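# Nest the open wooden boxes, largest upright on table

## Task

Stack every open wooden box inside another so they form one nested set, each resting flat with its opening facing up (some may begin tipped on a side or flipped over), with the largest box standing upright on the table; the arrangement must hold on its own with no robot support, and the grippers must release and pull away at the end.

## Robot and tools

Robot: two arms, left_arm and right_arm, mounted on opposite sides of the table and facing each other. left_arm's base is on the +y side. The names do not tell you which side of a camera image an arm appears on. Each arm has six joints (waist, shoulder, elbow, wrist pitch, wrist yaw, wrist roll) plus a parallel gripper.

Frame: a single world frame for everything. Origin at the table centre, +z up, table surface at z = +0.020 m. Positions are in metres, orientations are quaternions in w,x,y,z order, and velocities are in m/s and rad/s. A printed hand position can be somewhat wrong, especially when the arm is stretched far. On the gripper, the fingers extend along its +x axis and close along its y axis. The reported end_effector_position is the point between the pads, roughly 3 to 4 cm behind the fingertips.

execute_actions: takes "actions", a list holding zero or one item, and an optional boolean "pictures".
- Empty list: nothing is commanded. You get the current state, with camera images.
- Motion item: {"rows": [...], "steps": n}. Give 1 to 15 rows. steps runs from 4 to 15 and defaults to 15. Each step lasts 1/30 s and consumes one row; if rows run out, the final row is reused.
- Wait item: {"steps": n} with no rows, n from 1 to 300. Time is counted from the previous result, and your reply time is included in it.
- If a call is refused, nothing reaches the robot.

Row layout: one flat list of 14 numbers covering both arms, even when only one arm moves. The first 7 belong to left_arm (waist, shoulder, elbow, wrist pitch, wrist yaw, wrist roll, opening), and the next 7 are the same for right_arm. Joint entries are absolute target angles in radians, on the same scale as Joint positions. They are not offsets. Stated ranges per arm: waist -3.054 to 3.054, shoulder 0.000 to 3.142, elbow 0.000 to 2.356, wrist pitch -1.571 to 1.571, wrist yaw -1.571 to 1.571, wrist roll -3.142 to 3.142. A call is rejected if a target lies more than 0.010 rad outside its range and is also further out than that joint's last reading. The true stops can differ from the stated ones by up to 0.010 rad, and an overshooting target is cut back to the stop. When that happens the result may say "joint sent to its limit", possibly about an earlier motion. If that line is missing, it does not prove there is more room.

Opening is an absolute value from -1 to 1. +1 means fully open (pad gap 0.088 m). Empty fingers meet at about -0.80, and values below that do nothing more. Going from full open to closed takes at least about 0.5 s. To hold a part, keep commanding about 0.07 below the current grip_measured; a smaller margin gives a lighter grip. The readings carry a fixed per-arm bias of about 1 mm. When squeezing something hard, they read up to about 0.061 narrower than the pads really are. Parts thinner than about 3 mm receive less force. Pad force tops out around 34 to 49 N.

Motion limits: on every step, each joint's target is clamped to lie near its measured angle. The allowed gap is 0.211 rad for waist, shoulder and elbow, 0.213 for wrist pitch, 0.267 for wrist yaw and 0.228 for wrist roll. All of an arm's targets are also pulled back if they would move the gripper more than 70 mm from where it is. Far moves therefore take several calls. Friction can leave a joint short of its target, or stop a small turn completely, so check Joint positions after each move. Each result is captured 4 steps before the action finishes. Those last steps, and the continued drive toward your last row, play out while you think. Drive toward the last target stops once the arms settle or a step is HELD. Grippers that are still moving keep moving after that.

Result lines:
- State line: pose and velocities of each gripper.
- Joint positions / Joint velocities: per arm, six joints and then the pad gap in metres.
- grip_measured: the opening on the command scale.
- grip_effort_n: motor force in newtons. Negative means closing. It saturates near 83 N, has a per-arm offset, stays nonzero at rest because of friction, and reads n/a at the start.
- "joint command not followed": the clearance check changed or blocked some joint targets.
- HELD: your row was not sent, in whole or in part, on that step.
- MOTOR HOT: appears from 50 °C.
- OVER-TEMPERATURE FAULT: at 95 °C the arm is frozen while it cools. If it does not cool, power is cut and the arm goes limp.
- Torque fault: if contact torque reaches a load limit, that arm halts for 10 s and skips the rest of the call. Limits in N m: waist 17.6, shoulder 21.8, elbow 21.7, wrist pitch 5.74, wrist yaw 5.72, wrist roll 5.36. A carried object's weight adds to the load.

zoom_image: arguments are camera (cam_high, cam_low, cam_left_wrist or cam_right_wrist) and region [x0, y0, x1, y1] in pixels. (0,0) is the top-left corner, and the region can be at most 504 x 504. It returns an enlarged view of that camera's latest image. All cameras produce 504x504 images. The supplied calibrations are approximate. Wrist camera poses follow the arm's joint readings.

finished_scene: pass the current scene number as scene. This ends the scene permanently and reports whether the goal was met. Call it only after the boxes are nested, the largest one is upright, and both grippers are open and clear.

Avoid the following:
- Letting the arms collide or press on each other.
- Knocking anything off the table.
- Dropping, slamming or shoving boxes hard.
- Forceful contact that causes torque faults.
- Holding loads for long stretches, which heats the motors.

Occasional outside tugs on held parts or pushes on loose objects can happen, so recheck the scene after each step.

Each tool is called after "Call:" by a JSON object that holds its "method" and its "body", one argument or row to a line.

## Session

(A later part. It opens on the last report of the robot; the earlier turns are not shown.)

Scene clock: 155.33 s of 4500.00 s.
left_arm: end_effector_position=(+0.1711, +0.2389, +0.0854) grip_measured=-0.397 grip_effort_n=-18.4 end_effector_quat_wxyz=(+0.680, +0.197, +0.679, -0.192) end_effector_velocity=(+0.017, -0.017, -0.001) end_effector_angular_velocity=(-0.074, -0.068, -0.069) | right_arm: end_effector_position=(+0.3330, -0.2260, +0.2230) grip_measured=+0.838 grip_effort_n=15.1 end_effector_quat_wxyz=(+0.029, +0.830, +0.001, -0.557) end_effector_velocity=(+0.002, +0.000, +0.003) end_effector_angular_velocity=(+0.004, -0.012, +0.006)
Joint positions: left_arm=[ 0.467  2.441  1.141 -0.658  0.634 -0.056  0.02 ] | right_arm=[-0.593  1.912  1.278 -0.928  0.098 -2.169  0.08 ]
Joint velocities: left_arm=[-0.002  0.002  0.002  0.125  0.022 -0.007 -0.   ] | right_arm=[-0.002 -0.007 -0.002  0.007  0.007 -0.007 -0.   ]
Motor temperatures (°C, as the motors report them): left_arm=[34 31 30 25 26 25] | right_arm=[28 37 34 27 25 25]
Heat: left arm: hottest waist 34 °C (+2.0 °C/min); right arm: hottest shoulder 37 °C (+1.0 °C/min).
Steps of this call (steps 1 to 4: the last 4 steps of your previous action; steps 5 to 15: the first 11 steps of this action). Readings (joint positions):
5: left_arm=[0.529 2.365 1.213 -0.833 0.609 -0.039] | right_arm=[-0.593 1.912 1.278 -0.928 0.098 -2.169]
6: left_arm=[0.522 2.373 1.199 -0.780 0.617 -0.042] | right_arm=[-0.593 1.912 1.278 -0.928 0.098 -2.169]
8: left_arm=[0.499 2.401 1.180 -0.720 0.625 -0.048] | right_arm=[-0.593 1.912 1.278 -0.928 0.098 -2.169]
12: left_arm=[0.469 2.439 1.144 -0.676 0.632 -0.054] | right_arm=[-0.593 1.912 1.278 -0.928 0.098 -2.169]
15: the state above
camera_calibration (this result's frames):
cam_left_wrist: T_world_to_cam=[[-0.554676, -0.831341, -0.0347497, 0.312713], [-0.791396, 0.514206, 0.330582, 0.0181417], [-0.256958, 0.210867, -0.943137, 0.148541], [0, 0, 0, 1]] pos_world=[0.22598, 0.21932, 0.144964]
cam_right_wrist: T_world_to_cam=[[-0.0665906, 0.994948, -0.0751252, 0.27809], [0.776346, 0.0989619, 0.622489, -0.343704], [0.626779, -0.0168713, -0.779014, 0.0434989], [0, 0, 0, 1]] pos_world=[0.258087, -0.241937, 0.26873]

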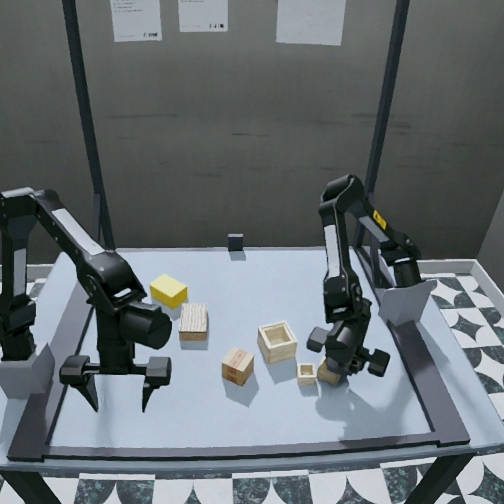

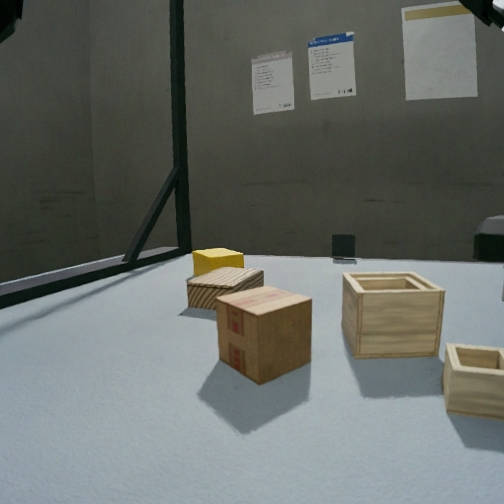

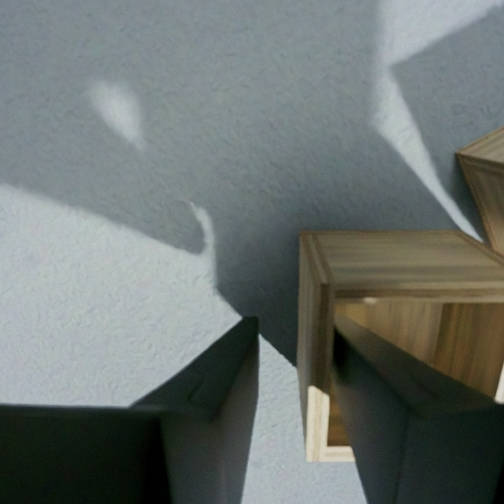

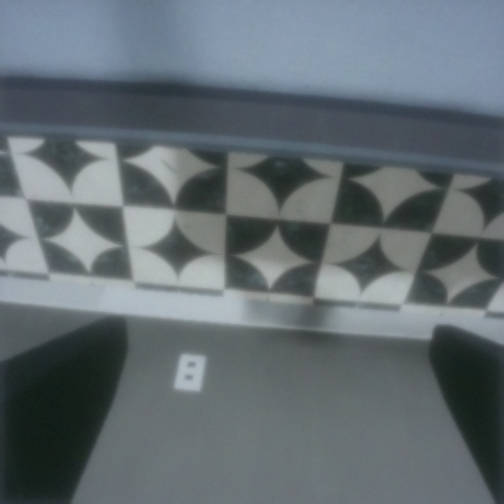

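Call:
{"method": "execute_actions", "body": {
  "actions": [
    {"rows":[[0.468,2.45,1.135,-0.645,0.64,-0.06,-0.9,-0.593,1.912,1.278,-0.928,0.098,-2.169,0.84]],"steps":13}
  ]
}}

Call:
{"method": "execute_actions", "body": {
  "actions": [
    {"rows":[[0.56,2.3,1.25,-0.98,0.61,0.1,-0.9,-0.593,1.912,1.278,-0.928,0.098,-2.169,0.84]],"steps":15}
  ]
}}

Call:
{"method": "execute_actions", "body": {
  "actions": [
    {"rows":[[0.32,2.24,1.62,-1.22,0.706,0.417,-0.9,-0.593,1.912,1.278,-0.928,0.098,-2.169,0.84]],"steps":15}
  ]
}}

Call:
{"method": "execute_actions", "body": {
  "actions": [
    {"rows":[[0.254,2.30,1.65,-1.17,0.706,0.417,-0.9,-0.593,1.912,1.278,-0.928,0.098,-2.169,0.84]],"steps":15}
  ],
  "pictures": true
}}

Scene clock: 156.07 s of 4500.00 s.
left_arm: end_effector_position=(+0.1723, +0.2377, +0.0852) grip_measured=-0.732 grip_effort_n=-83.5 end_effector_quat_wxyz=(+0.682, +0.196, +0.677, -0.196) end_effector_velocity=(-0.002, +0.002, -0.000) end_effector_angular_velocity=(+0.011, +0.001, +0.010) | right_arm: end_effector_position=(+0.3330, -0.2260, +0.2230) grip_measured=+0.838 grip_effort_n=15.6 end_effector_quat_wxyz=(+0.029, +0.830, +0.001, -0.557) end_effector_velocity=(-0.001, -0.006, -0.000) end_effector_angular_velocity=(-0.024, +0.005, -0.002)
Joint positions: left_arm=[ 0.468  2.441  1.14  -0.647  0.638 -0.058  0.003] | right_arm=[-0.593  1.912  1.278 -0.928  0.098 -2.169  0.08 ]
Joint velocities: left_arm=[-0.002 -0.002 -0.002 -0.007 -0.007 -0.007 -0.   ] | right_arm=[-0.002 -0.002 -0.002 -0.022  0.007 -0.007 -0.   ]
Motor temperatures (°C, as the motors report them): left_arm=[34 31 30 25 26 25] | right_arm=[28 37 34 27 25 25]
Heat: left arm: hottest waist 34 °C (+2.0 °C/min); right arm: hottest shoulder 37 °C (+1.0 °C/min).
Steps of this call (steps 1 to 4: the last 4 steps of your previous action; steps 5 to 13: the robot went on to your last target; steps 14 to 22: the first 9 steps of this action). Readings (joint positions):
14: left_arm=[0.467 2.441 1.140 -0.647 0.636 -0.057] | right_arm=[-0.593 1.912 1.278 -0.928 0.098 -2.169]
15: left_arm=[0.467 2.441 1.140 -0.647 0.637 -0.057] | right_arm=[-0.593 1.912 1.278 -0.928 0.098 -2.169]
17: left_arm=[0.467 2.441 1.140 -0.647 0.637 -0.058] | right_arm=[-0.593 1.912 1.278 -0.928 0.098 -2.169]
21: left_arm=[0.468 2.441 1.140 -0.647 0.638 -0.058] | right_arm=[-0.593 1.912 1.278 -0.928 0.098 -2.169]
22: the state above

Scene clock: 156.57 s of 4500.00 s.
left_arm: end_effector_position=(+0.1563, +0.2288, +0.1541) grip_measured=-0.732 grip_effort_n=-83.5 end_effector_quat_wxyz=(+0.673, +0.205, +0.678, -0.213) end_effector_velocity=(-0.035, +0.023, -0.000) end_effector_angular_velocity=(+0.106, +0.141, +0.038) | right_arm: end_effector_position=(+0.3330, -0.2260, +0.2230) grip_measured=+0.838 grip_effort_n=15.1 end_effector_quat_wxyz=(+0.029, +0.830, +0.001, -0.557) end_effector_velocity=(+0.000, +0.001, +0.000) end_effector_angular_velocity=(+0.008, +0.003, +0.008)
Joint positions: left_arm=[ 0.555  2.31   1.243 -0.952  0.617  0.088  0.003] | right_arm=[-0.593  1.912  1.278 -0.928  0.098 -2.169  0.08 ]
Joint velocities: left_arm=[-0.002 -0.002 -0.002 -0.212 -0.022  0.081 -0.   ] | right_arm=[-0.002 -0.002 -0.002  0.007 -0.007 -0.007 -0.   ]
Motor temperatures (°C, as the motors report them): left_arm=[34 31 30 25 26 25] | right_arm=[28 37 34 27 25 25]
Heat: left arm: hottest waist 34 °C (+2.0 °C/min); right arm: hottest shoulder 37 °C (+1.0 °C/min).
Steps of this call (steps 1 to 4: the last 4 steps of your previous action; steps 5 to 15: the first 11 steps of this action). Readings (joint positions):
5: left_arm=[0.470 2.434 1.148 -0.665 0.637 -0.042] | right_arm=[-0.593 1.912 1.278 -0.928 0.098 -2.169]
6: left_arm=[0.479 2.426 1.162 -0.717 0.632 -0.011] | right_arm=[-0.593 1.912 1.278 -0.928 0.098 -2.169]
8: left_arm=[0.510 2.389 1.188 -0.808 0.624 0.034] | right_arm=[-0.593 1.912 1.278 -0.928 0.098 -2.169]
12: left_arm=[0.552 2.320 1.236 -0.918 0.619 0.076] | right_arm=[-0.593 1.912 1.278 -0.928 0.098 -2.169]
15: the state above

Scene clock: 157.07 s of 4500.00 s.
left_arm: end_effector_position=(+0.0977, +0.1206, +0.1797) grip_measured=-0.732 grip_effort_n=-83.5 end_effector_quat_wxyz=(+0.588, +0.378, +0.604, -0.383) end_effector_velocity=(-0.104, -0.186, +0.106) end_effector_angular_velocity=(-0.223, -0.174, -0.791) | right_arm: end_effector_position=(+0.3330, -0.2260, +0.2230) grip_measured=+0.838 grip_effort_n=15.1 end_effector_quat_wxyz=(+0.029, +0.830, +0.001, -0.557) end_effector_velocity=(-0.001, -0.006, -0.000) end_effector_angular_velocity=(-0.024, +0.005, -0.002)
Joint positions: left_arm=[ 0.331  2.257  1.562 -1.188  0.696  0.377  0.003] | right_arm=[-0.593  1.912  1.278 -0.928  0.098 -2.169  0.08 ]
Joint velocities: left_arm=[-0.227 -0.217  0.545 -0.227  0.095  0.286 -0.   ] | right_arm=[-0.002 -0.002 -0.002 -0.022  0.007 -0.007 -0.   ]
Motor temperatures (°C, as the motors report them): left_arm=[34 31 30 25 26 25] | right_arm=[28 37 34 27 25 25]
Heat: left arm: hottest waist 34 °C (+2.0 °C/min); right arm: hottest shoulder 37 °C (+1.0 °C/min).
Steps of this call (steps 1 to 4: the last 4 steps of your previous action; steps 5 to 15: the first 11 steps of this action). Readings (joint positions):
5: left_arm=[0.552 2.308 1.255 -0.988 0.613 0.112] | right_arm=[-0.593 1.912 1.278 -0.928 0.098 -2.169]
6: left_arm=[0.536 2.308 1.279 -1.025 0.620 0.147] | right_arm=[-0.593 1.912 1.278 -0.928 0.098 -2.169]
8: left_arm=[0.479 2.303 1.333 -1.078 0.644 0.213] | right_arm=[-0.593 1.912 1.278 -0.928 0.098 -2.169]
12: left_arm=[0.371 2.276 1.476 -1.158 0.680 0.328] | right_arm=[-0.593 1.912 1.278 -0.928 0.098 -2.169]
15: the state above

Scene clock: 157.57 s of 4500.00 s.
left_arm: end_effector_position=(+0.0860, +0.0928, +0.1643) grip_measured=-0.732 grip_effort_n=-83.5 end_effector_quat_wxyz=(+0.560, +0.423, +0.578, -0.416) end_effector_velocity=(+0.007, -0.009, +0.006) end_effector_angular_velocity=(-0.037, -0.018, -0.010) | right_arm: end_effector_position=(+0.3330, -0.2260, +0.2230) grip_measured=+0.838 grip_effort_n=15.1 end_effector_quat_wxyz=(+0.029, +0.830, +0.001, -0.557) end_effector_velocity=(-0.003, -0.005, -0.003) end_effector_angular_velocity=(-0.012, +0.033, -0.003)
Joint positions: left_arm=[ 0.249  2.288  1.638 -1.174  0.703  0.414  0.003] | right_arm=[-0.593  1.912  1.278 -0.928  0.098 -2.169  0.08 ]
Joint velocities: left_arm=[ 0.012  0.007  0.027  0.022  0.007 -0.007  0.   ] | right_arm=[-0.007  0.002 -0.002 -0.022 -0.022 -0.007 -0.   ]
Motor temperatures (°C, as the motors report them): left_arm=[34 31 30 25 26 25] | right_arm=[28 37 34 27 25 25]
Heat: left arm: hottest waist 34 °C (+2.0 °C/min); right arm: hottest shoulder 37 °C (+1.0 °C/min).
Steps of this call (steps 1 to 4: the last 4 steps of your previous action; steps 5 to 15: the first 11 steps of this action). Readings (joint positions):
5: left_arm=[0.320 2.246 1.605 -1.209 0.701 0.404] | right_arm=[-0.593 1.912 1.278 -0.928 0.098 -2.169]
6: left_arm=[0.313 2.253 1.612 -1.204 0.701 0.406] | right_arm=[-0.593 1.912 1.278 -0.928 0.098 -2.169]
8: left_arm=[0.291 2.268 1.627 -1.185 0.701 0.410] | right_arm=[-0.593 1.912 1.278 -0.928 0.098 -2.169]
12: left_arm=[0.254 2.284 1.635 -1.177 0.703 0.413] | right_arm=[-0.593 1.912 1.278 -0.928 0.098 -2.169]
15: the state above
camera_calibration (this result's frames):
cam_left_wrist: T_world_to_cam=[[-0.964199, -0.264399, -0.0203096, 0.127046], [-0.254271, 0.900084, 0.35383, -0.0860471], [-0.075272, 0.346327, -0.935089, 0.202429], [0, 0, 0, 1]] pos_world=[0.115856, 0.0409339, 0.222315]
cam_right_wrist: T_world_to_cam=[[-0.0665906, 0.994948, -0.0751252, 0.27809], [0.776346, 0.0989619, 0.622489, -0.343704], [0.626779, -0.0168713, -0.779014, 0.0434989], [0, 0, 0, 1]] pos_world=[0.258087, -0.241937, 0.26873]

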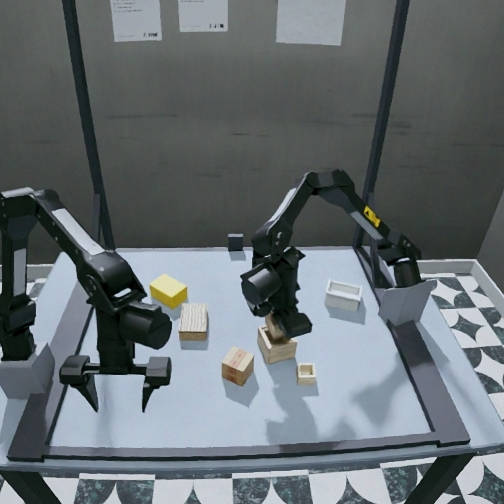

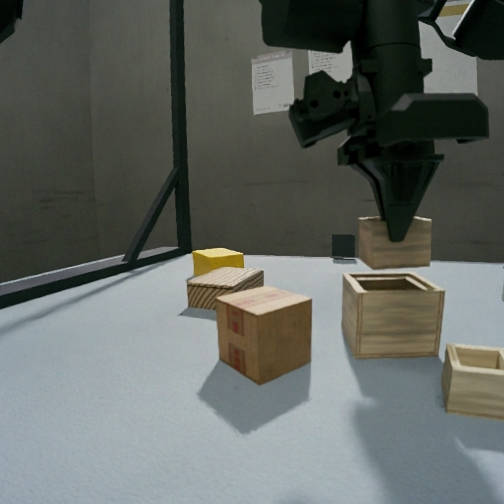

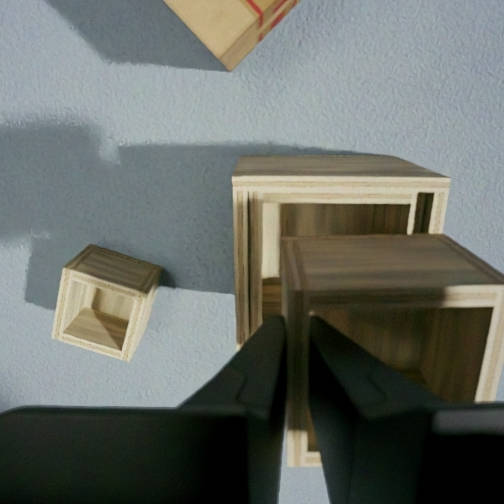

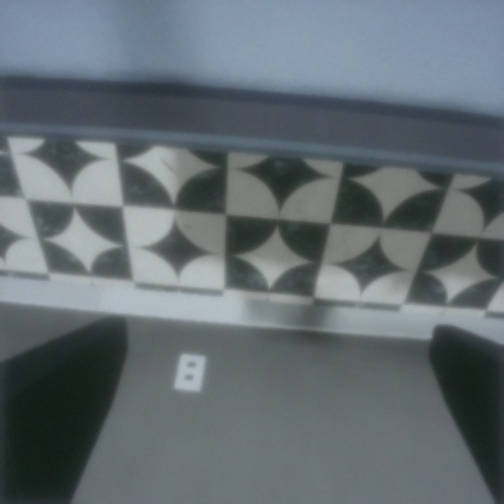

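Call:
{"method": "execute_actions", "body": {
  "actions": [
    {"rows":[[0.196,2.335,1.595,-1.095,0.706,0.417,-0.9,-0.593,1.912,1.278,-0.928,0.098,-2.169,0.84]],"steps":15}
  ],
  "pictures": true
}}

Scene clock: 158.17 s of 4500.00 s.
left_arm: end_effector_position=(+0.0883, +0.0919, +0.1413) grip_measured=-0.728 grip_effort_n=-83.5 end_effector_quat_wxyz=(+0.548, +0.435, +0.574, -0.425) end_effector_velocity=(+0.001, -0.001, -0.003) end_effector_angular_velocity=(-0.011, +0.001, -0.017) | right_arm: end_effector_position=(+0.3330, -0.2260, +0.2230) grip_measured=+0.838 grip_effort_n=14.2 end_effector_quat_wxyz=(+0.029, +0.830, +0.001, -0.557) end_effector_velocity=(-0.003, +0.001, +0.000) end_effector_angular_velocity=(+0.007, +0.020, +0.008)
Joint positions: left_arm=[ 0.214  2.317  1.609 -1.103  0.709  0.416  0.003] | right_arm=[-0.593  1.912  1.278 -0.928  0.098 -2.169  0.08 ]
Joint velocities: left_arm=[-0.002  0.002 -0.007  0.022  0.007  0.007 -0.   ] | right_arm=[-0.002 -0.002  0.002 -0.007 -0.022 -0.007 -0.   ]
Motor temperatures (°C, as the motors report them): left_arm=[34 31 30 25 26 25] | right_arm=[28 37 34 27 25 25]
Heat: left arm: hottest waist 34 °C (+2.0 °C/min); right arm: hottest shoulder 37 °C (+1.0 °C/min).
Steps of this call (steps 1 to 4: the last 4 steps of your previous action; steps 5 to 7: the robot went on to your last target; steps 8 to 18: the first 11 steps of this action). Readings (joint positions):
8: left_arm=[0.249 2.291 1.639 -1.165 0.703 0.414] | right_arm=[-0.593 1.912 1.278 -0.928 0.098 -2.169]
9: left_arm=[0.244 2.294 1.633 -1.146 0.703 0.414] | right_arm=[-0.593 1.912 1.278 -0.928 0.098 -2.169]
11: left_arm=[0.226 2.305 1.624 -1.123 0.703 0.414] | right_arm=[-0.593 1.912 1.278 -0.928 0.098 -2.169]
15: left_arm=[0.213 2.317 1.611 -1.107 0.707 0.416] | right_arm=[-0.593 1.912 1.278 -0.928 0.098 -2.169]
18: the state above
camera_calibration (this result's frames):
cam_left_wrist: T_world_to_cam=[[-0.973389, -0.228625, -0.0156504, 0.125442], [-0.218445, 0.905072, 0.364864, -0.0816567], [-0.0692522, 0.358573, -0.930929, 0.179092], [0, 0, 0, 1]] pos_world=[0.116669, 0.0383667, 0.198479]
cam_right_wrist: T_world_to_cam=[[-0.0665906, 0.994948, -0.0751252, 0.27809], [0.776346, 0.0989619, 0.622489, -0.343704], [0.626779, -0.0168713, -0.779014, 0.0434989], [0, 0, 0, 1]] pos_world=[0.258087, -0.241937, 0.26873]

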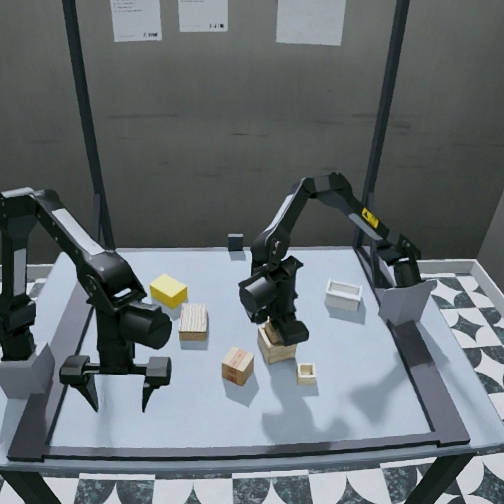

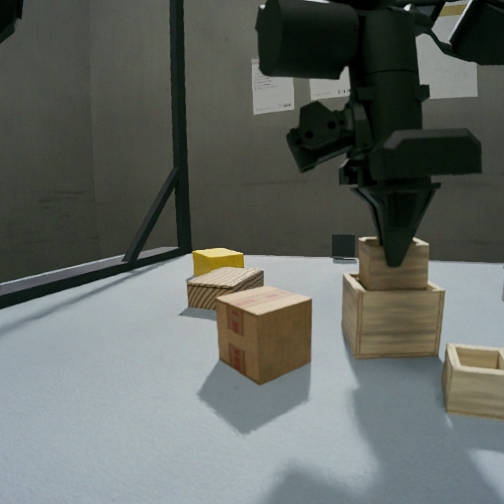

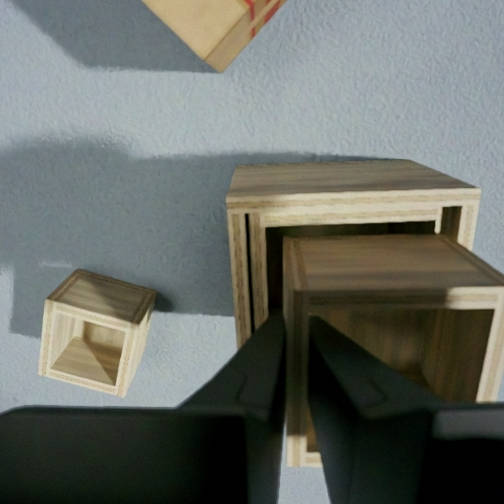

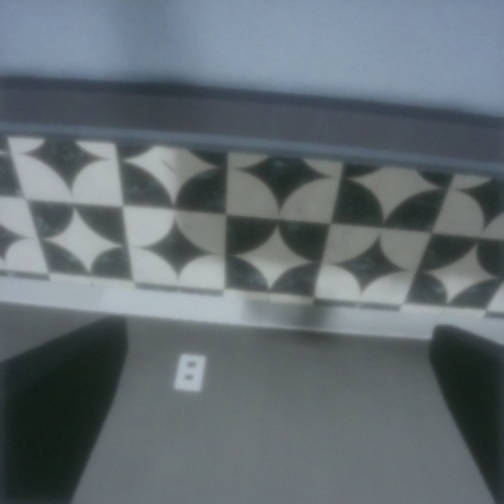

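Call:
{"method": "execute_actions", "body": {
  "actions": [
    {"rows":[[0.196,2.35,1.585,-1.07,0.706,0.417,-0.9,-0.593,1.912,1.278,-0.928,0.098,-2.169,0.84]],"steps":15}
  ],
  "pictures": true
}}

Scene clock: 158.67 s of 4500.00 s.
left_arm: end_effector_position=(+0.0894, +0.0925, +0.1397) grip_measured=-0.728 grip_effort_n=-83.5 end_effector_quat_wxyz=(+0.549, +0.433, +0.573, -0.428) end_effector_velocity=(+0.002, +0.002, -0.000) end_effector_angular_velocity=(+0.002, -0.008, +0.022) | right_arm: end_effector_position=(+0.3330, -0.2260, +0.2230) grip_measured=+0.838 grip_effort_n=15.1 end_effector_quat_wxyz=(+0.029, +0.830, +0.001, -0.557) end_effector_velocity=(-0.005, -0.003, -0.002) end_effector_angular_velocity=(-0.009, +0.030, +0.003)
Joint positions: left_arm=[ 0.215  2.317  1.598 -1.089  0.714  0.416  0.003] | right_arm=[-0.593  1.912  1.278 -0.928  0.098 -2.169  0.08 ]
Joint velocities: left_arm=[ 0.002 -0.002 -0.007  0.007 -0.007 -0.022 -0.   ] | right_arm=[-0.002 -0.002 -0.002 -0.022 -0.022 -0.007 -0.   ]
Motor temperatures (°C, as the motors report them): left_arm=[34 31 30 25 26 25] | right_arm=[28 37 34 27 25 25]
Heat: left arm: hottest waist 34 °C (+2.0 °C/min); right arm: hottest shoulder 37 °C (+1.0 °C/min).
Steps of this call (steps 1 to 4: the last 4 steps of your previous action; steps 5 to 15: the first 11 steps of this action). Readings (joint positions):
5: left_arm=[0.214 2.317 1.606 -1.100 0.709 0.416] | right_arm=[-0.593 1.912 1.278 -0.928 0.098 -2.169]
6: left_arm=[0.214 2.317 1.604 -1.097 0.710 0.416] | right_arm=[-0.593 1.912 1.278 -0.928 0.098 -2.169]
8: left_arm=[0.215 2.317 1.602 -1.093 0.712 0.416] | right_arm=[-0.593 1.912 1.278 -0.928 0.098 -2.169]
12: left_arm=[0.215 2.317 1.599 -1.090 0.714 0.416] | right_arm=[-0.593 1.912 1.278 -0.928 0.098 -2.169]
15: the state above
camera_calibration (this result's frames):
cam_left_wrist: T_world_to_cam=[[-0.973737, -0.227345, -0.0122561, 0.126105], [-0.216483, 0.907855, 0.359075, -0.0810226], [-0.0705072, 0.352298, -0.933228, 0.178559], [0, 0, 0, 1]] pos_world=[0.117843, 0.0393202, 0.197275]
cam_right_wrist: T_world_to_cam=[[-0.0665906, 0.994948, -0.0751252, 0.27809], [0.776346, 0.0989619, 0.622489, -0.343704], [0.626779, -0.0168713, -0.779014, 0.0434989], [0, 0, 0, 1]] pos_world=[0.258087, -0.241937, 0.26873]

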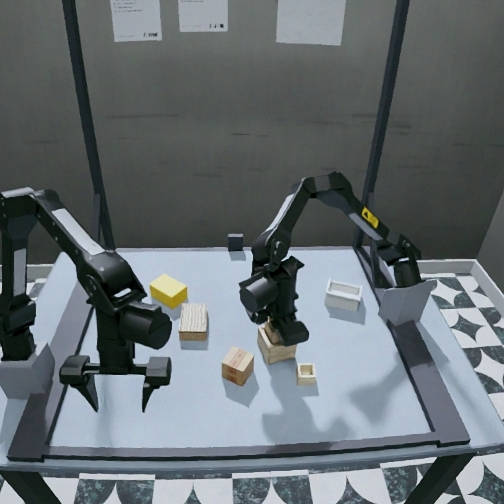

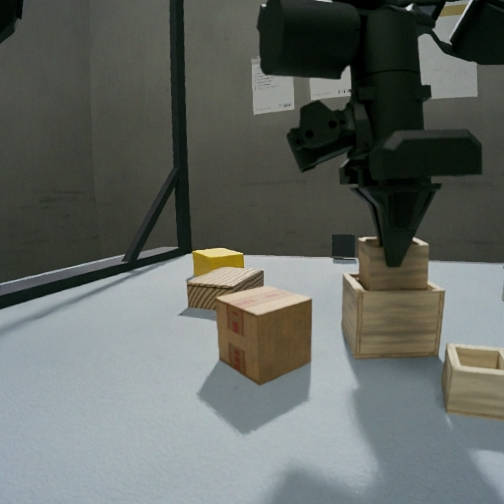

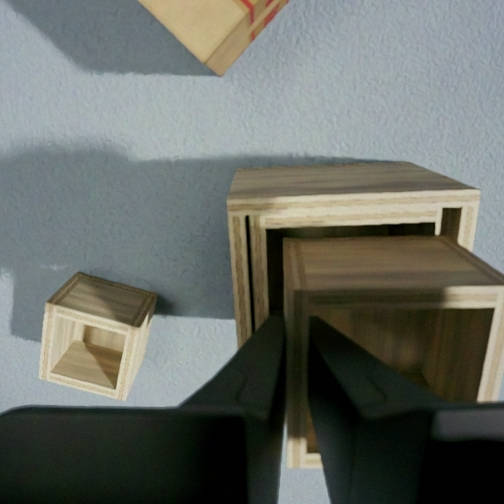

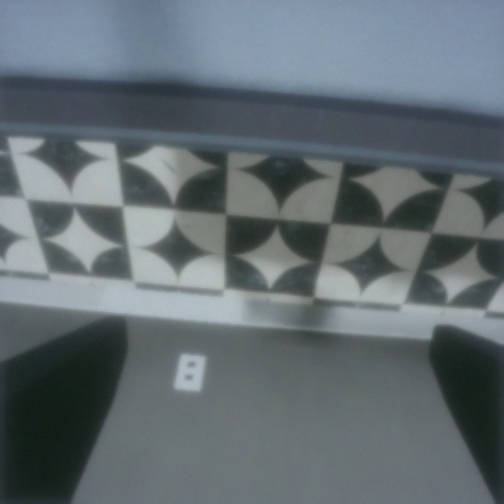

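Call:
{"method": "execute_actions", "body": {
  "actions": [
    {"rows":[[0.238,2.295,1.612,-1.12,0.706,0.417,-0.9,-0.593,1.912,1.278,-0.928,0.098,-2.169,0.84]],"steps":12}
  ],
  "pictures": true
}}

Scene clock: 159.07 s of 4500.00 s.
left_arm: end_effector_position=(+0.0905, +0.0957, +0.1449) grip_measured=-0.728 grip_effort_n=-83.5 end_effector_quat_wxyz=(+0.552, +0.429, +0.578, -0.422) end_effector_velocity=(+0.000, +0.004, +0.011) end_effector_angular_velocity=(+0.007, +0.001, +0.056) | right_arm: end_effector_position=(+0.3330, -0.2260, +0.2230) grip_measured=+0.838 grip_effort_n=14.7 end_effector_quat_wxyz=(+0.029, +0.830, +0.001, -0.557) end_effector_velocity=(-0.001, -0.003, -0.003) end_effector_angular_velocity=(-0.018, +0.016, +0.015)
Joint positions: left_arm=[ 0.228  2.313  1.602 -1.111  0.709  0.416  0.003] | right_arm=[-0.593  1.912  1.278 -0.928  0.098 -2.169  0.08 ]
Joint velocities: left_arm=[ 0.022 -0.007  0.017 -0.051 -0.007 -0.022 -0.   ] | right_arm=[-0.002  0.002 -0.007 -0.007 -0.007 -0.022 -0.   ]
Motor temperatures (°C, as the motors report them): left_arm=[34 31 30 26 26 25] | right_arm=[28 37 34 27 25 25]
Heat: left arm: hottest waist 34 °C (+2.0 °C/min); right arm: hottest shoulder 37 °C (+1.0 °C/min).
Steps of this call (steps 1 to 4: the last 4 steps of your previous action; steps 5 to 12: the first 8 steps of this action). Readings (joint positions):
5: left_arm=[0.217 2.315 1.598 -1.090 0.715 0.416] | right_arm=[-0.593 1.912 1.278 -0.928 0.098 -2.169]
6: left_arm=[0.218 2.313 1.599 -1.090 0.715 0.416] | right_arm=[-0.593 1.912 1.278 -0.928 0.098 -2.169]
8: left_arm=[0.223 2.313 1.601 -1.098 0.713 0.416] | right_arm=[-0.593 1.912 1.278 -0.928 0.098 -2.169]
12: the state above
camera_calibration (this result's frames):
cam_left_wrist: T_world_to_cam=[[-0.969142, -0.246155, -0.0131018, 0.129488], [-0.234001, 0.901971, 0.362893, -0.083909], [-0.0775107, 0.354761, -0.931739, 0.18248], [0, 0, 0, 1]] pos_world=[0.120002, 0.0428211, 0.20217]
cam_right_wrist: T_world_to_cam=[[-0.0665906, 0.994948, -0.0751252, 0.27809], [0.776346, 0.0989619, 0.622489, -0.343704], [0.626779, -0.0168713, -0.779014, 0.0434989], [0, 0, 0, 1]] pos_world=[0.258087, -0.241937, 0.26873]

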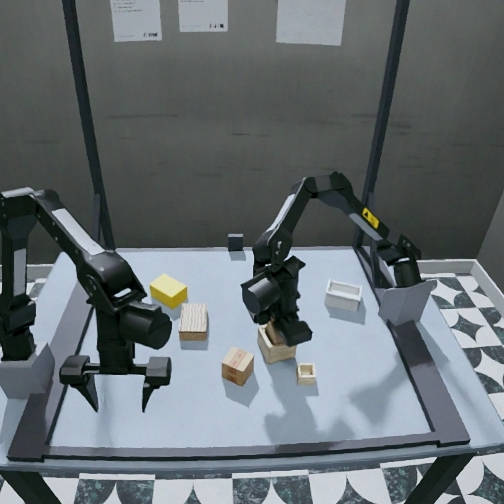

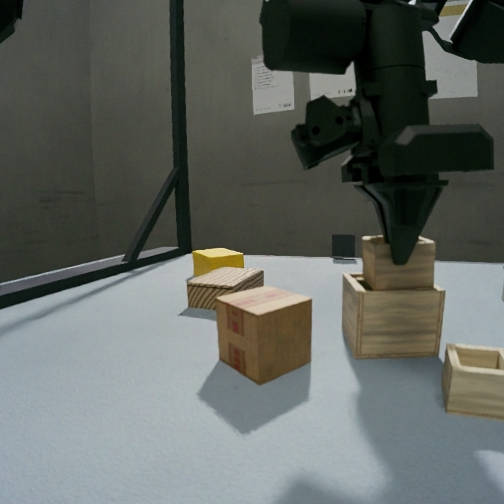

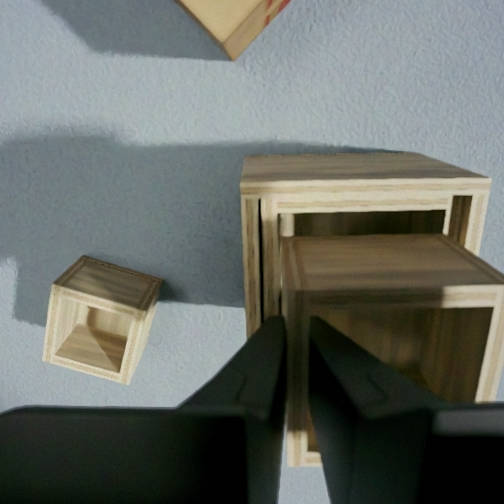

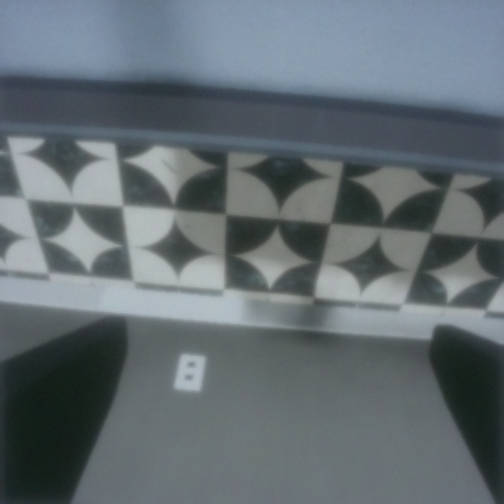

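Call:
{"method": "execute_actions", "body": {
  "actions": [
    {"rows":[[0.215,2.335,1.60,-1.08,0.706,0.417,-0.9,-0.593,1.912,1.278,-0.928,0.098,-2.169,0.84]],"steps":15}
  ],
  "pictures": true
}}

Scene clock: 159.60 s of 4500.00 s.
left_arm: end_effector_position=(+0.0916, +0.0917, +0.1420) grip_measured=-0.728 grip_effort_n=-83.5 end_effector_quat_wxyz=(+0.551, +0.435, +0.569, -0.427) end_effector_velocity=(-0.000, +0.002, -0.004) end_effector_angular_velocity=(+0.011, -0.003, +0.003) | right_arm: end_effector_position=(+0.3330, -0.2260, +0.2230) grip_measured=+0.838 grip_effort_n=14.7 end_effector_quat_wxyz=(+0.029, +0.830, +0.001, -0.557) end_effector_velocity=(-0.000, -0.003, +0.000) end_effector_angular_velocity=(+0.003, +0.010, -0.014)
Joint positions: left_arm=[ 0.22   2.317  1.604 -1.088  0.708  0.416  0.003] | right_arm=[-0.593  1.912  1.278 -0.928  0.098 -2.169  0.08 ]
Joint velocities: left_arm=[-0.007  0.002 -0.007  0.007 -0.007 -0.007 -0.   ] | right_arm=[-0.007 -0.002 -0.002 -0.007 -0.007  0.007 -0.   ]
Motor temperatures (°C, as the motors report them): left_arm=[34 31 30 25 26 25] | right_arm=[28 37 34 27 25 25]
Heat: left arm: hottest waist 34 °C (+2.0 °C/min); right arm: hottest shoulder 37 °C (+1.0 °C/min).
Steps of this call (steps 1 to 4: the last 4 steps of your previous action; step 5: the robot went on to your last target; steps 6 to 16: the first 11 steps of this action). Readings (joint positions):
6: left_arm=[0.231 2.312 1.604 -1.115 0.709 0.416] | right_arm=[-0.593 1.912 1.278 -0.928 0.098 -2.169]
7: left_arm=[0.229 2.312 1.604 -1.109 0.709 0.416] | right_arm=[-0.593 1.912 1.278 -0.928 0.098 -2.169]
9: left_arm=[0.225 2.313 1.604 -1.095 0.709 0.416] | right_arm=[-0.593 1.912 1.278 -0.928 0.098 -2.169]
13: left_arm=[0.219 2.316 1.604 -1.089 0.708 0.416] | right_arm=[-0.593 1.912 1.278 -0.928 0.098 -2.169]
16: the state above
camera_calibration (this result's frames):
cam_left_wrist: T_world_to_cam=[[-0.973943, -0.225858, -0.020591, 0.129068], [-0.218333, 0.909163, 0.354617, -0.0798982], [-0.0613726, 0.349873, -0.934785, 0.180698], [0, 0, 0, 1]] pos_world=[0.119351, 0.0385704, 0.199905]
cam_right_wrist: T_world_to_cam=[[-0.0665906, 0.994948, -0.0751252, 0.27809], [0.776346, 0.0989619, 0.622489, -0.343704], [0.626779, -0.0168713, -0.779014, 0.0434989], [0, 0, 0, 1]] pos_world=[0.258087, -0.241937, 0.26873]

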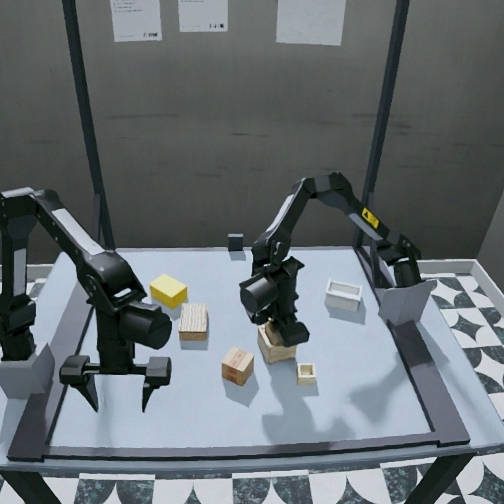

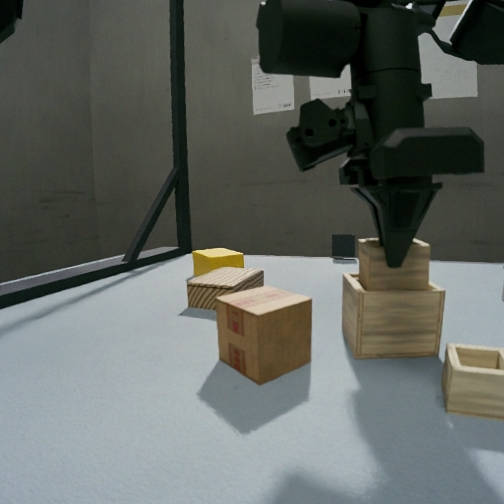

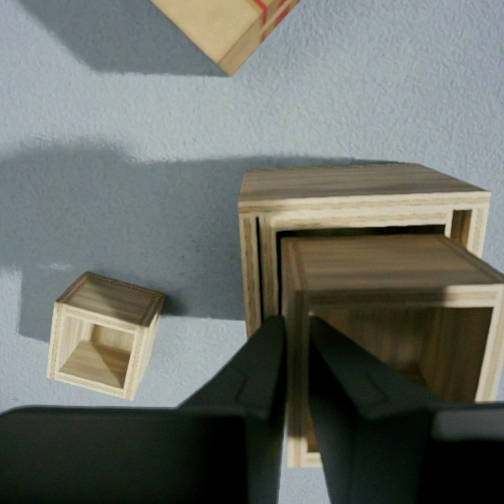

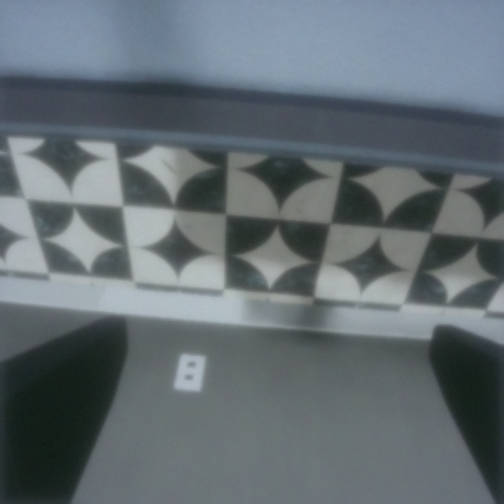

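Try releasing here.

Call:
{"method": "execute_actions", "body": {
  "actions": [
    {"rows":[[0.22,2.317,1.604,-1.088,0.708,0.417,-0.5,-0.593,1.912,1.278,-0.928,0.098,-2.169,0.84]],"steps":15}
  ],
  "pictures": true
}}

Scene clock: 160.10 s of 4500.00 s.
left_arm: end_effector_position=(+0.0916, +0.0913, +0.1418) grip_measured=-0.526 grip_effort_n=15.6 end_effector_quat_wxyz=(+0.551, +0.435, +0.569, -0.428) end_effector_velocity=(-0.002, -0.000, -0.001) end_effector_angular_velocity=(+0.011, -0.003, +0.003) | right_arm: end_effector_position=(+0.3330, -0.2260, +0.2230) grip_measured=+0.838 grip_effort_n=15.6 end_effector_quat_wxyz=(+0.029, +0.830, +0.001, -0.557) end_effector_velocity=(+0.003, +0.003, +0.001) end_effector_angular_velocity=(+0.021, -0.005, +0.006)
Joint positions: left_arm=[ 0.219  2.317  1.604 -1.086  0.708  0.416  0.013] | right_arm=[-0.593  1.912  1.278 -0.928  0.098 -2.169  0.08 ]
Joint velocities: left_arm=[-0.007 -0.002  0.002 -0.007 -0.007 -0.007  0.009] | right_arm=[-0.007 -0.002 -0.002  0.022 -0.007 -0.007 -0.   ]
Motor temperatures (°C, as the motors report them): left_arm=[34 31 30 25 26 25] | right_arm=[28 37 34 27 25 25]
Heat: left arm: hottest waist 34 °C (+2.0 °C/min); right arm: hottest shoulder 37 °C (+1.0 °C/min).
Steps of this call (steps 1 to 4: the last 4 steps of your previous action; steps 5 to 15: the first 11 steps of this action). Readings (joint positions):
5: left_arm=[0.220 2.317 1.604 -1.088 0.708 0.416] | right_arm=[-0.593 1.912 1.278 -0.928 0.098 -2.169]
6: left_arm=[0.220 2.317 1.604 -1.088 0.708 0.416] | right_arm=[-0.593 1.912 1.278 -0.928 0.098 -2.169]
8: left_arm=[0.219 2.317 1.604 -1.086 0.708 0.416] | right_arm=[-0.593 1.912 1.278 -0.928 0.098 -2.169]
12: left_arm=[0.219 2.317 1.604 -1.086 0.708 0.416] | right_arm=[-0.593 1.912 1.278 -0.928 0.098 -2.169]
15: the state above
camera_calibration (this result's frames):
cam_left_wrist: T_world_to_cam=[[-0.974336, -0.224106, -0.0211181, 0.128942], [-0.216931, 0.909795, 0.353857, -0.0795906], [-0.0600882, 0.349356, -0.935061, 0.180589], [0, 0, 0, 1]] pos_world=[0.119219, 0.0382178, 0.199749]
cam_right_wrist: T_world_to_cam=[[-0.0665906, 0.994948, -0.0751252, 0.27809], [0.776346, 0.0989619, 0.622489, -0.343704], [0.626779, -0.0168713, -0.779014, 0.0434989], [0, 0, 0, 1]] pos_world=[0.258087, -0.241937, 0.26873]

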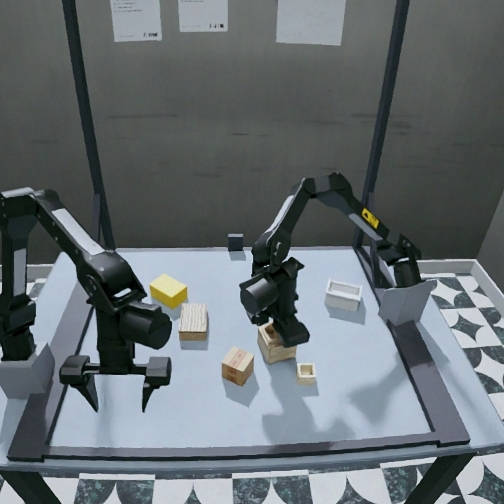

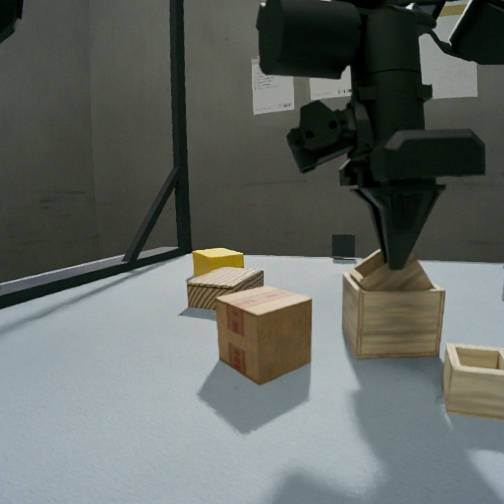

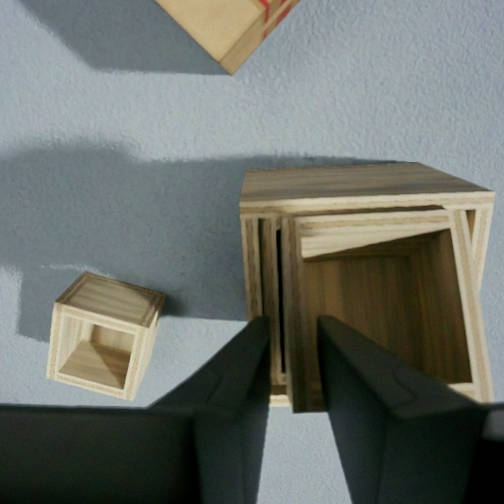

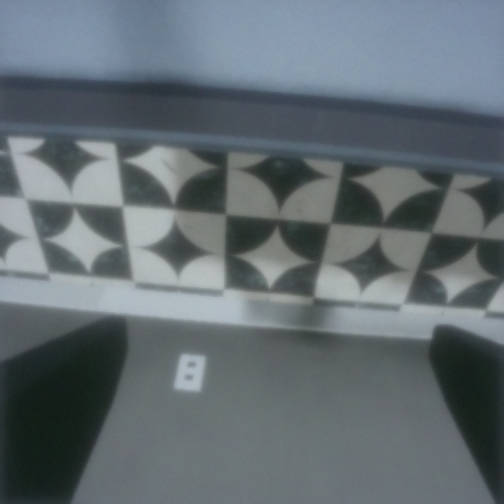

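Call:
{"method": "execute_actions", "body": {
  "actions": [
    {"rows":[[0.2,2.43,1.78,-1.30,0.645,0.485,-0.45,-0.593,1.912,1.278,-0.928,0.098,-2.169,0.84]],"steps":12}
  ]
}}

Call:
{"method": "execute_actions", "body": {
  "actions": [
    {"rows":[[0.166,2.58,1.978,-1.50,0.581,0.551,-0.45,-0.593,1.912,1.278,-0.928,0.098,-2.169,0.84]],"steps":15}
  ],
  "pictures": true
}}

Scene clock: 160.53 s of 4500.00 s.
left_arm: end_effector_position=(+0.0908, +0.0933, +0.1400) grip_measured=-0.460 grip_effort_n=15.6 end_effector_quat_wxyz=(+0.519, +0.458, +0.602, -0.397) end_effector_velocity=(+0.004, -0.000, -0.004) end_effector_angular_velocity=(+0.128, +0.020, -0.012) | right_arm: end_effector_position=(+0.3330, -0.2260, +0.2230) grip_measured=+0.838 grip_effort_n=15.1 end_effector_quat_wxyz=(+0.029, +0.830, +0.001, -0.557) end_effector_velocity=(+0.002, +0.001, +0.002) end_effector_angular_velocity=(+0.004, -0.012, +0.006)
Joint positions: left_arm=[ 0.202  2.405  1.751 -1.27   0.658  0.473  0.016] | right_arm=[-0.593  1.912  1.278 -0.928  0.098 -2.169  0.08 ]
Joint velocities: left_arm=[-0.022  0.115  0.178 -0.183 -0.066  0.066  0.003] | right_arm=[-0.002 -0.002  0.002  0.007  0.007 -0.007 -0.   ]
Motor temperatures (°C, as the motors report them): left_arm=[34 31 30 25 26 25] | right_arm=[28 37 34 27 25 25]
Heat: left arm: hottest waist 34 °C (+2.0 °C/min); right arm: hottest shoulder 37 °C (+1.0 °C/min).
Steps of this call (steps 1 to 4: the last 4 steps of your previous action; step 5: the robot went on to your last target; steps 6 to 13: the first 8 steps of this action). Readings (joint positions):
6: left_arm=[0.218 2.325 1.619 -1.111 0.702 0.423] | right_arm=[-0.593 1.912 1.278 -0.928 0.098 -2.169]
7: left_arm=[0.217 2.344 1.654 -1.164 0.690 0.437] | right_arm=[-0.593 1.912 1.278 -0.928 0.098 -2.169]
9: left_arm=[0.210 2.376 1.708 -1.212 0.674 0.456] | right_arm=[-0.593 1.912 1.278 -0.928 0.098 -2.169]
13: the state above

Scene clock: 161.03 s of 4500.00 s.
left_arm: end_effector_position=(+0.0936, +0.0980, +0.1252) grip_measured=-0.453 grip_effort_n=15.6 end_effector_quat_wxyz=(+0.463, +0.492, +0.646, -0.356) end_effector_velocity=(-0.002, -0.005, +0.008) end_effector_angular_velocity=(+0.035, +0.006, -0.008) | right_arm: end_effector_position=(+0.3330, -0.2260, +0.2230) grip_measured=+0.838 grip_effort_n=15.1 end_effector_quat_wxyz=(+0.029, +0.830, +0.001, -0.557) end_effector_velocity=(-0.003, -0.004, -0.001) end_effector_angular_velocity=(-0.011, +0.018, -0.013)
Joint positions: left_arm=[ 0.164  2.564  1.958 -1.486  0.589  0.544  0.017] | right_arm=[-0.593  1.912  1.278 -0.928  0.098 -2.169  0.08 ]
Joint velocities: left_arm=[-0.002  0.037  0.1   -0.095 -0.022  0.022 -0.   ] | right_arm=[-0.002 -0.002 -0.002 -0.022 -0.007  0.007 -0.   ]
Motor temperatures (°C, as the motors report them): left_arm=[34 31 30 25 26 25] | right_arm=[28 37 34 27 25 25]
Heat: left arm: hottest waist 34 °C (+2.0 °C/min); right arm: hottest shoulder 37 °C (+1.0 °C/min).
Steps of this call (steps 1 to 4: the last 4 steps of your previous action; steps 5 to 15: the first 11 steps of this action). Readings (joint positions):
5: left_arm=[0.200 2.429 1.787 -1.319 0.643 0.488] | right_arm=[-0.593 1.912 1.278 -0.928 0.098 -2.169]
6: left_arm=[0.196 2.457 1.834 -1.370 0.629 0.503] | right_arm=[-0.593 1.912 1.278 -0.928 0.098 -2.169]
8: left_arm=[0.185 2.504 1.900 -1.412 0.613 0.522] | right_arm=[-0.593 1.912 1.278 -0.928 0.098 -2.169]
12: left_arm=[0.167 2.553 1.944 -1.471 0.594 0.539] | right_arm=[-0.593 1.912 1.278 -0.928 0.098 -2.169]
15: the state above
camera_calibration (this result's frames):
cam_left_wrist: T_world_to_cam=[[-0.973906, -0.22661, -0.012472, 0.13118], [-0.18643, 0.767465, 0.613385, -0.100808], [-0.129427, 0.599705, -0.789685, 0.126663], [0, 0, 0, 1]] pos_world=[0.125357, 0.0311325, 0.163494]
cam_right_wrist: T_world_to_cam=[[-0.0665906, 0.994948, -0.0751252, 0.27809], [0.776346, 0.0989619, 0.622489, -0.343704], [0.626779, -0.0168713, -0.779014, 0.0434989], [0, 0, 0, 1]] pos_world=[0.258087, -0.241937, 0.26873]

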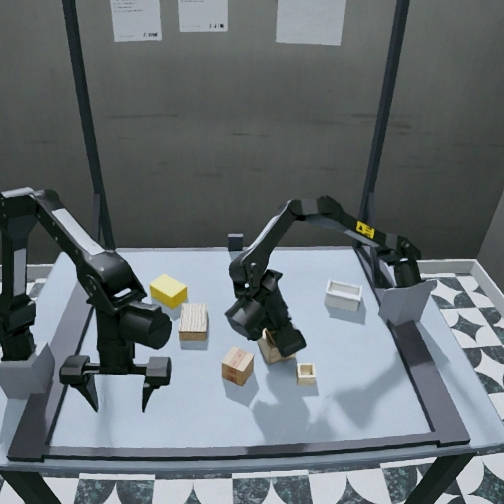

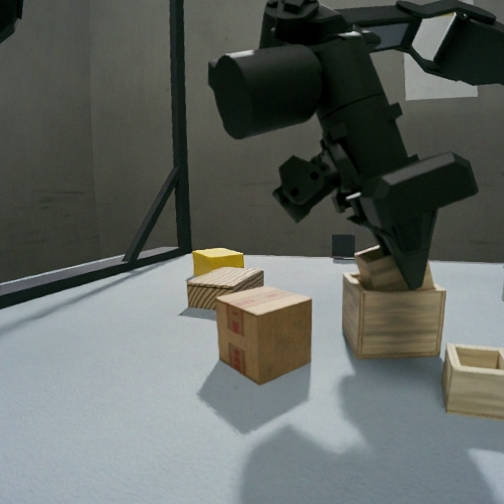

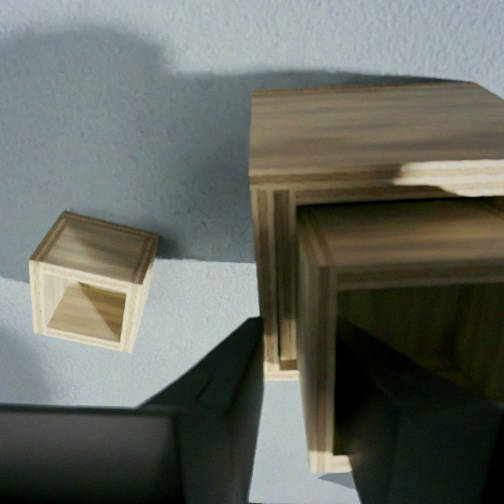

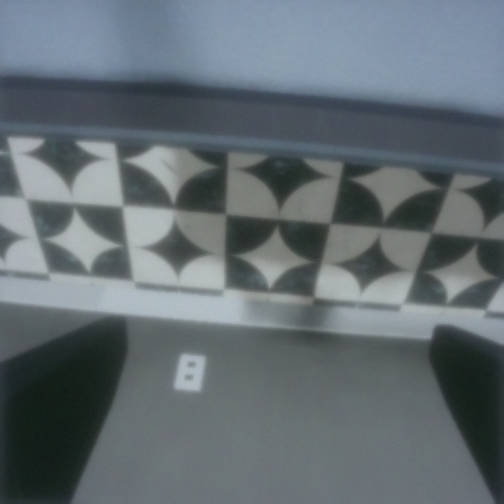

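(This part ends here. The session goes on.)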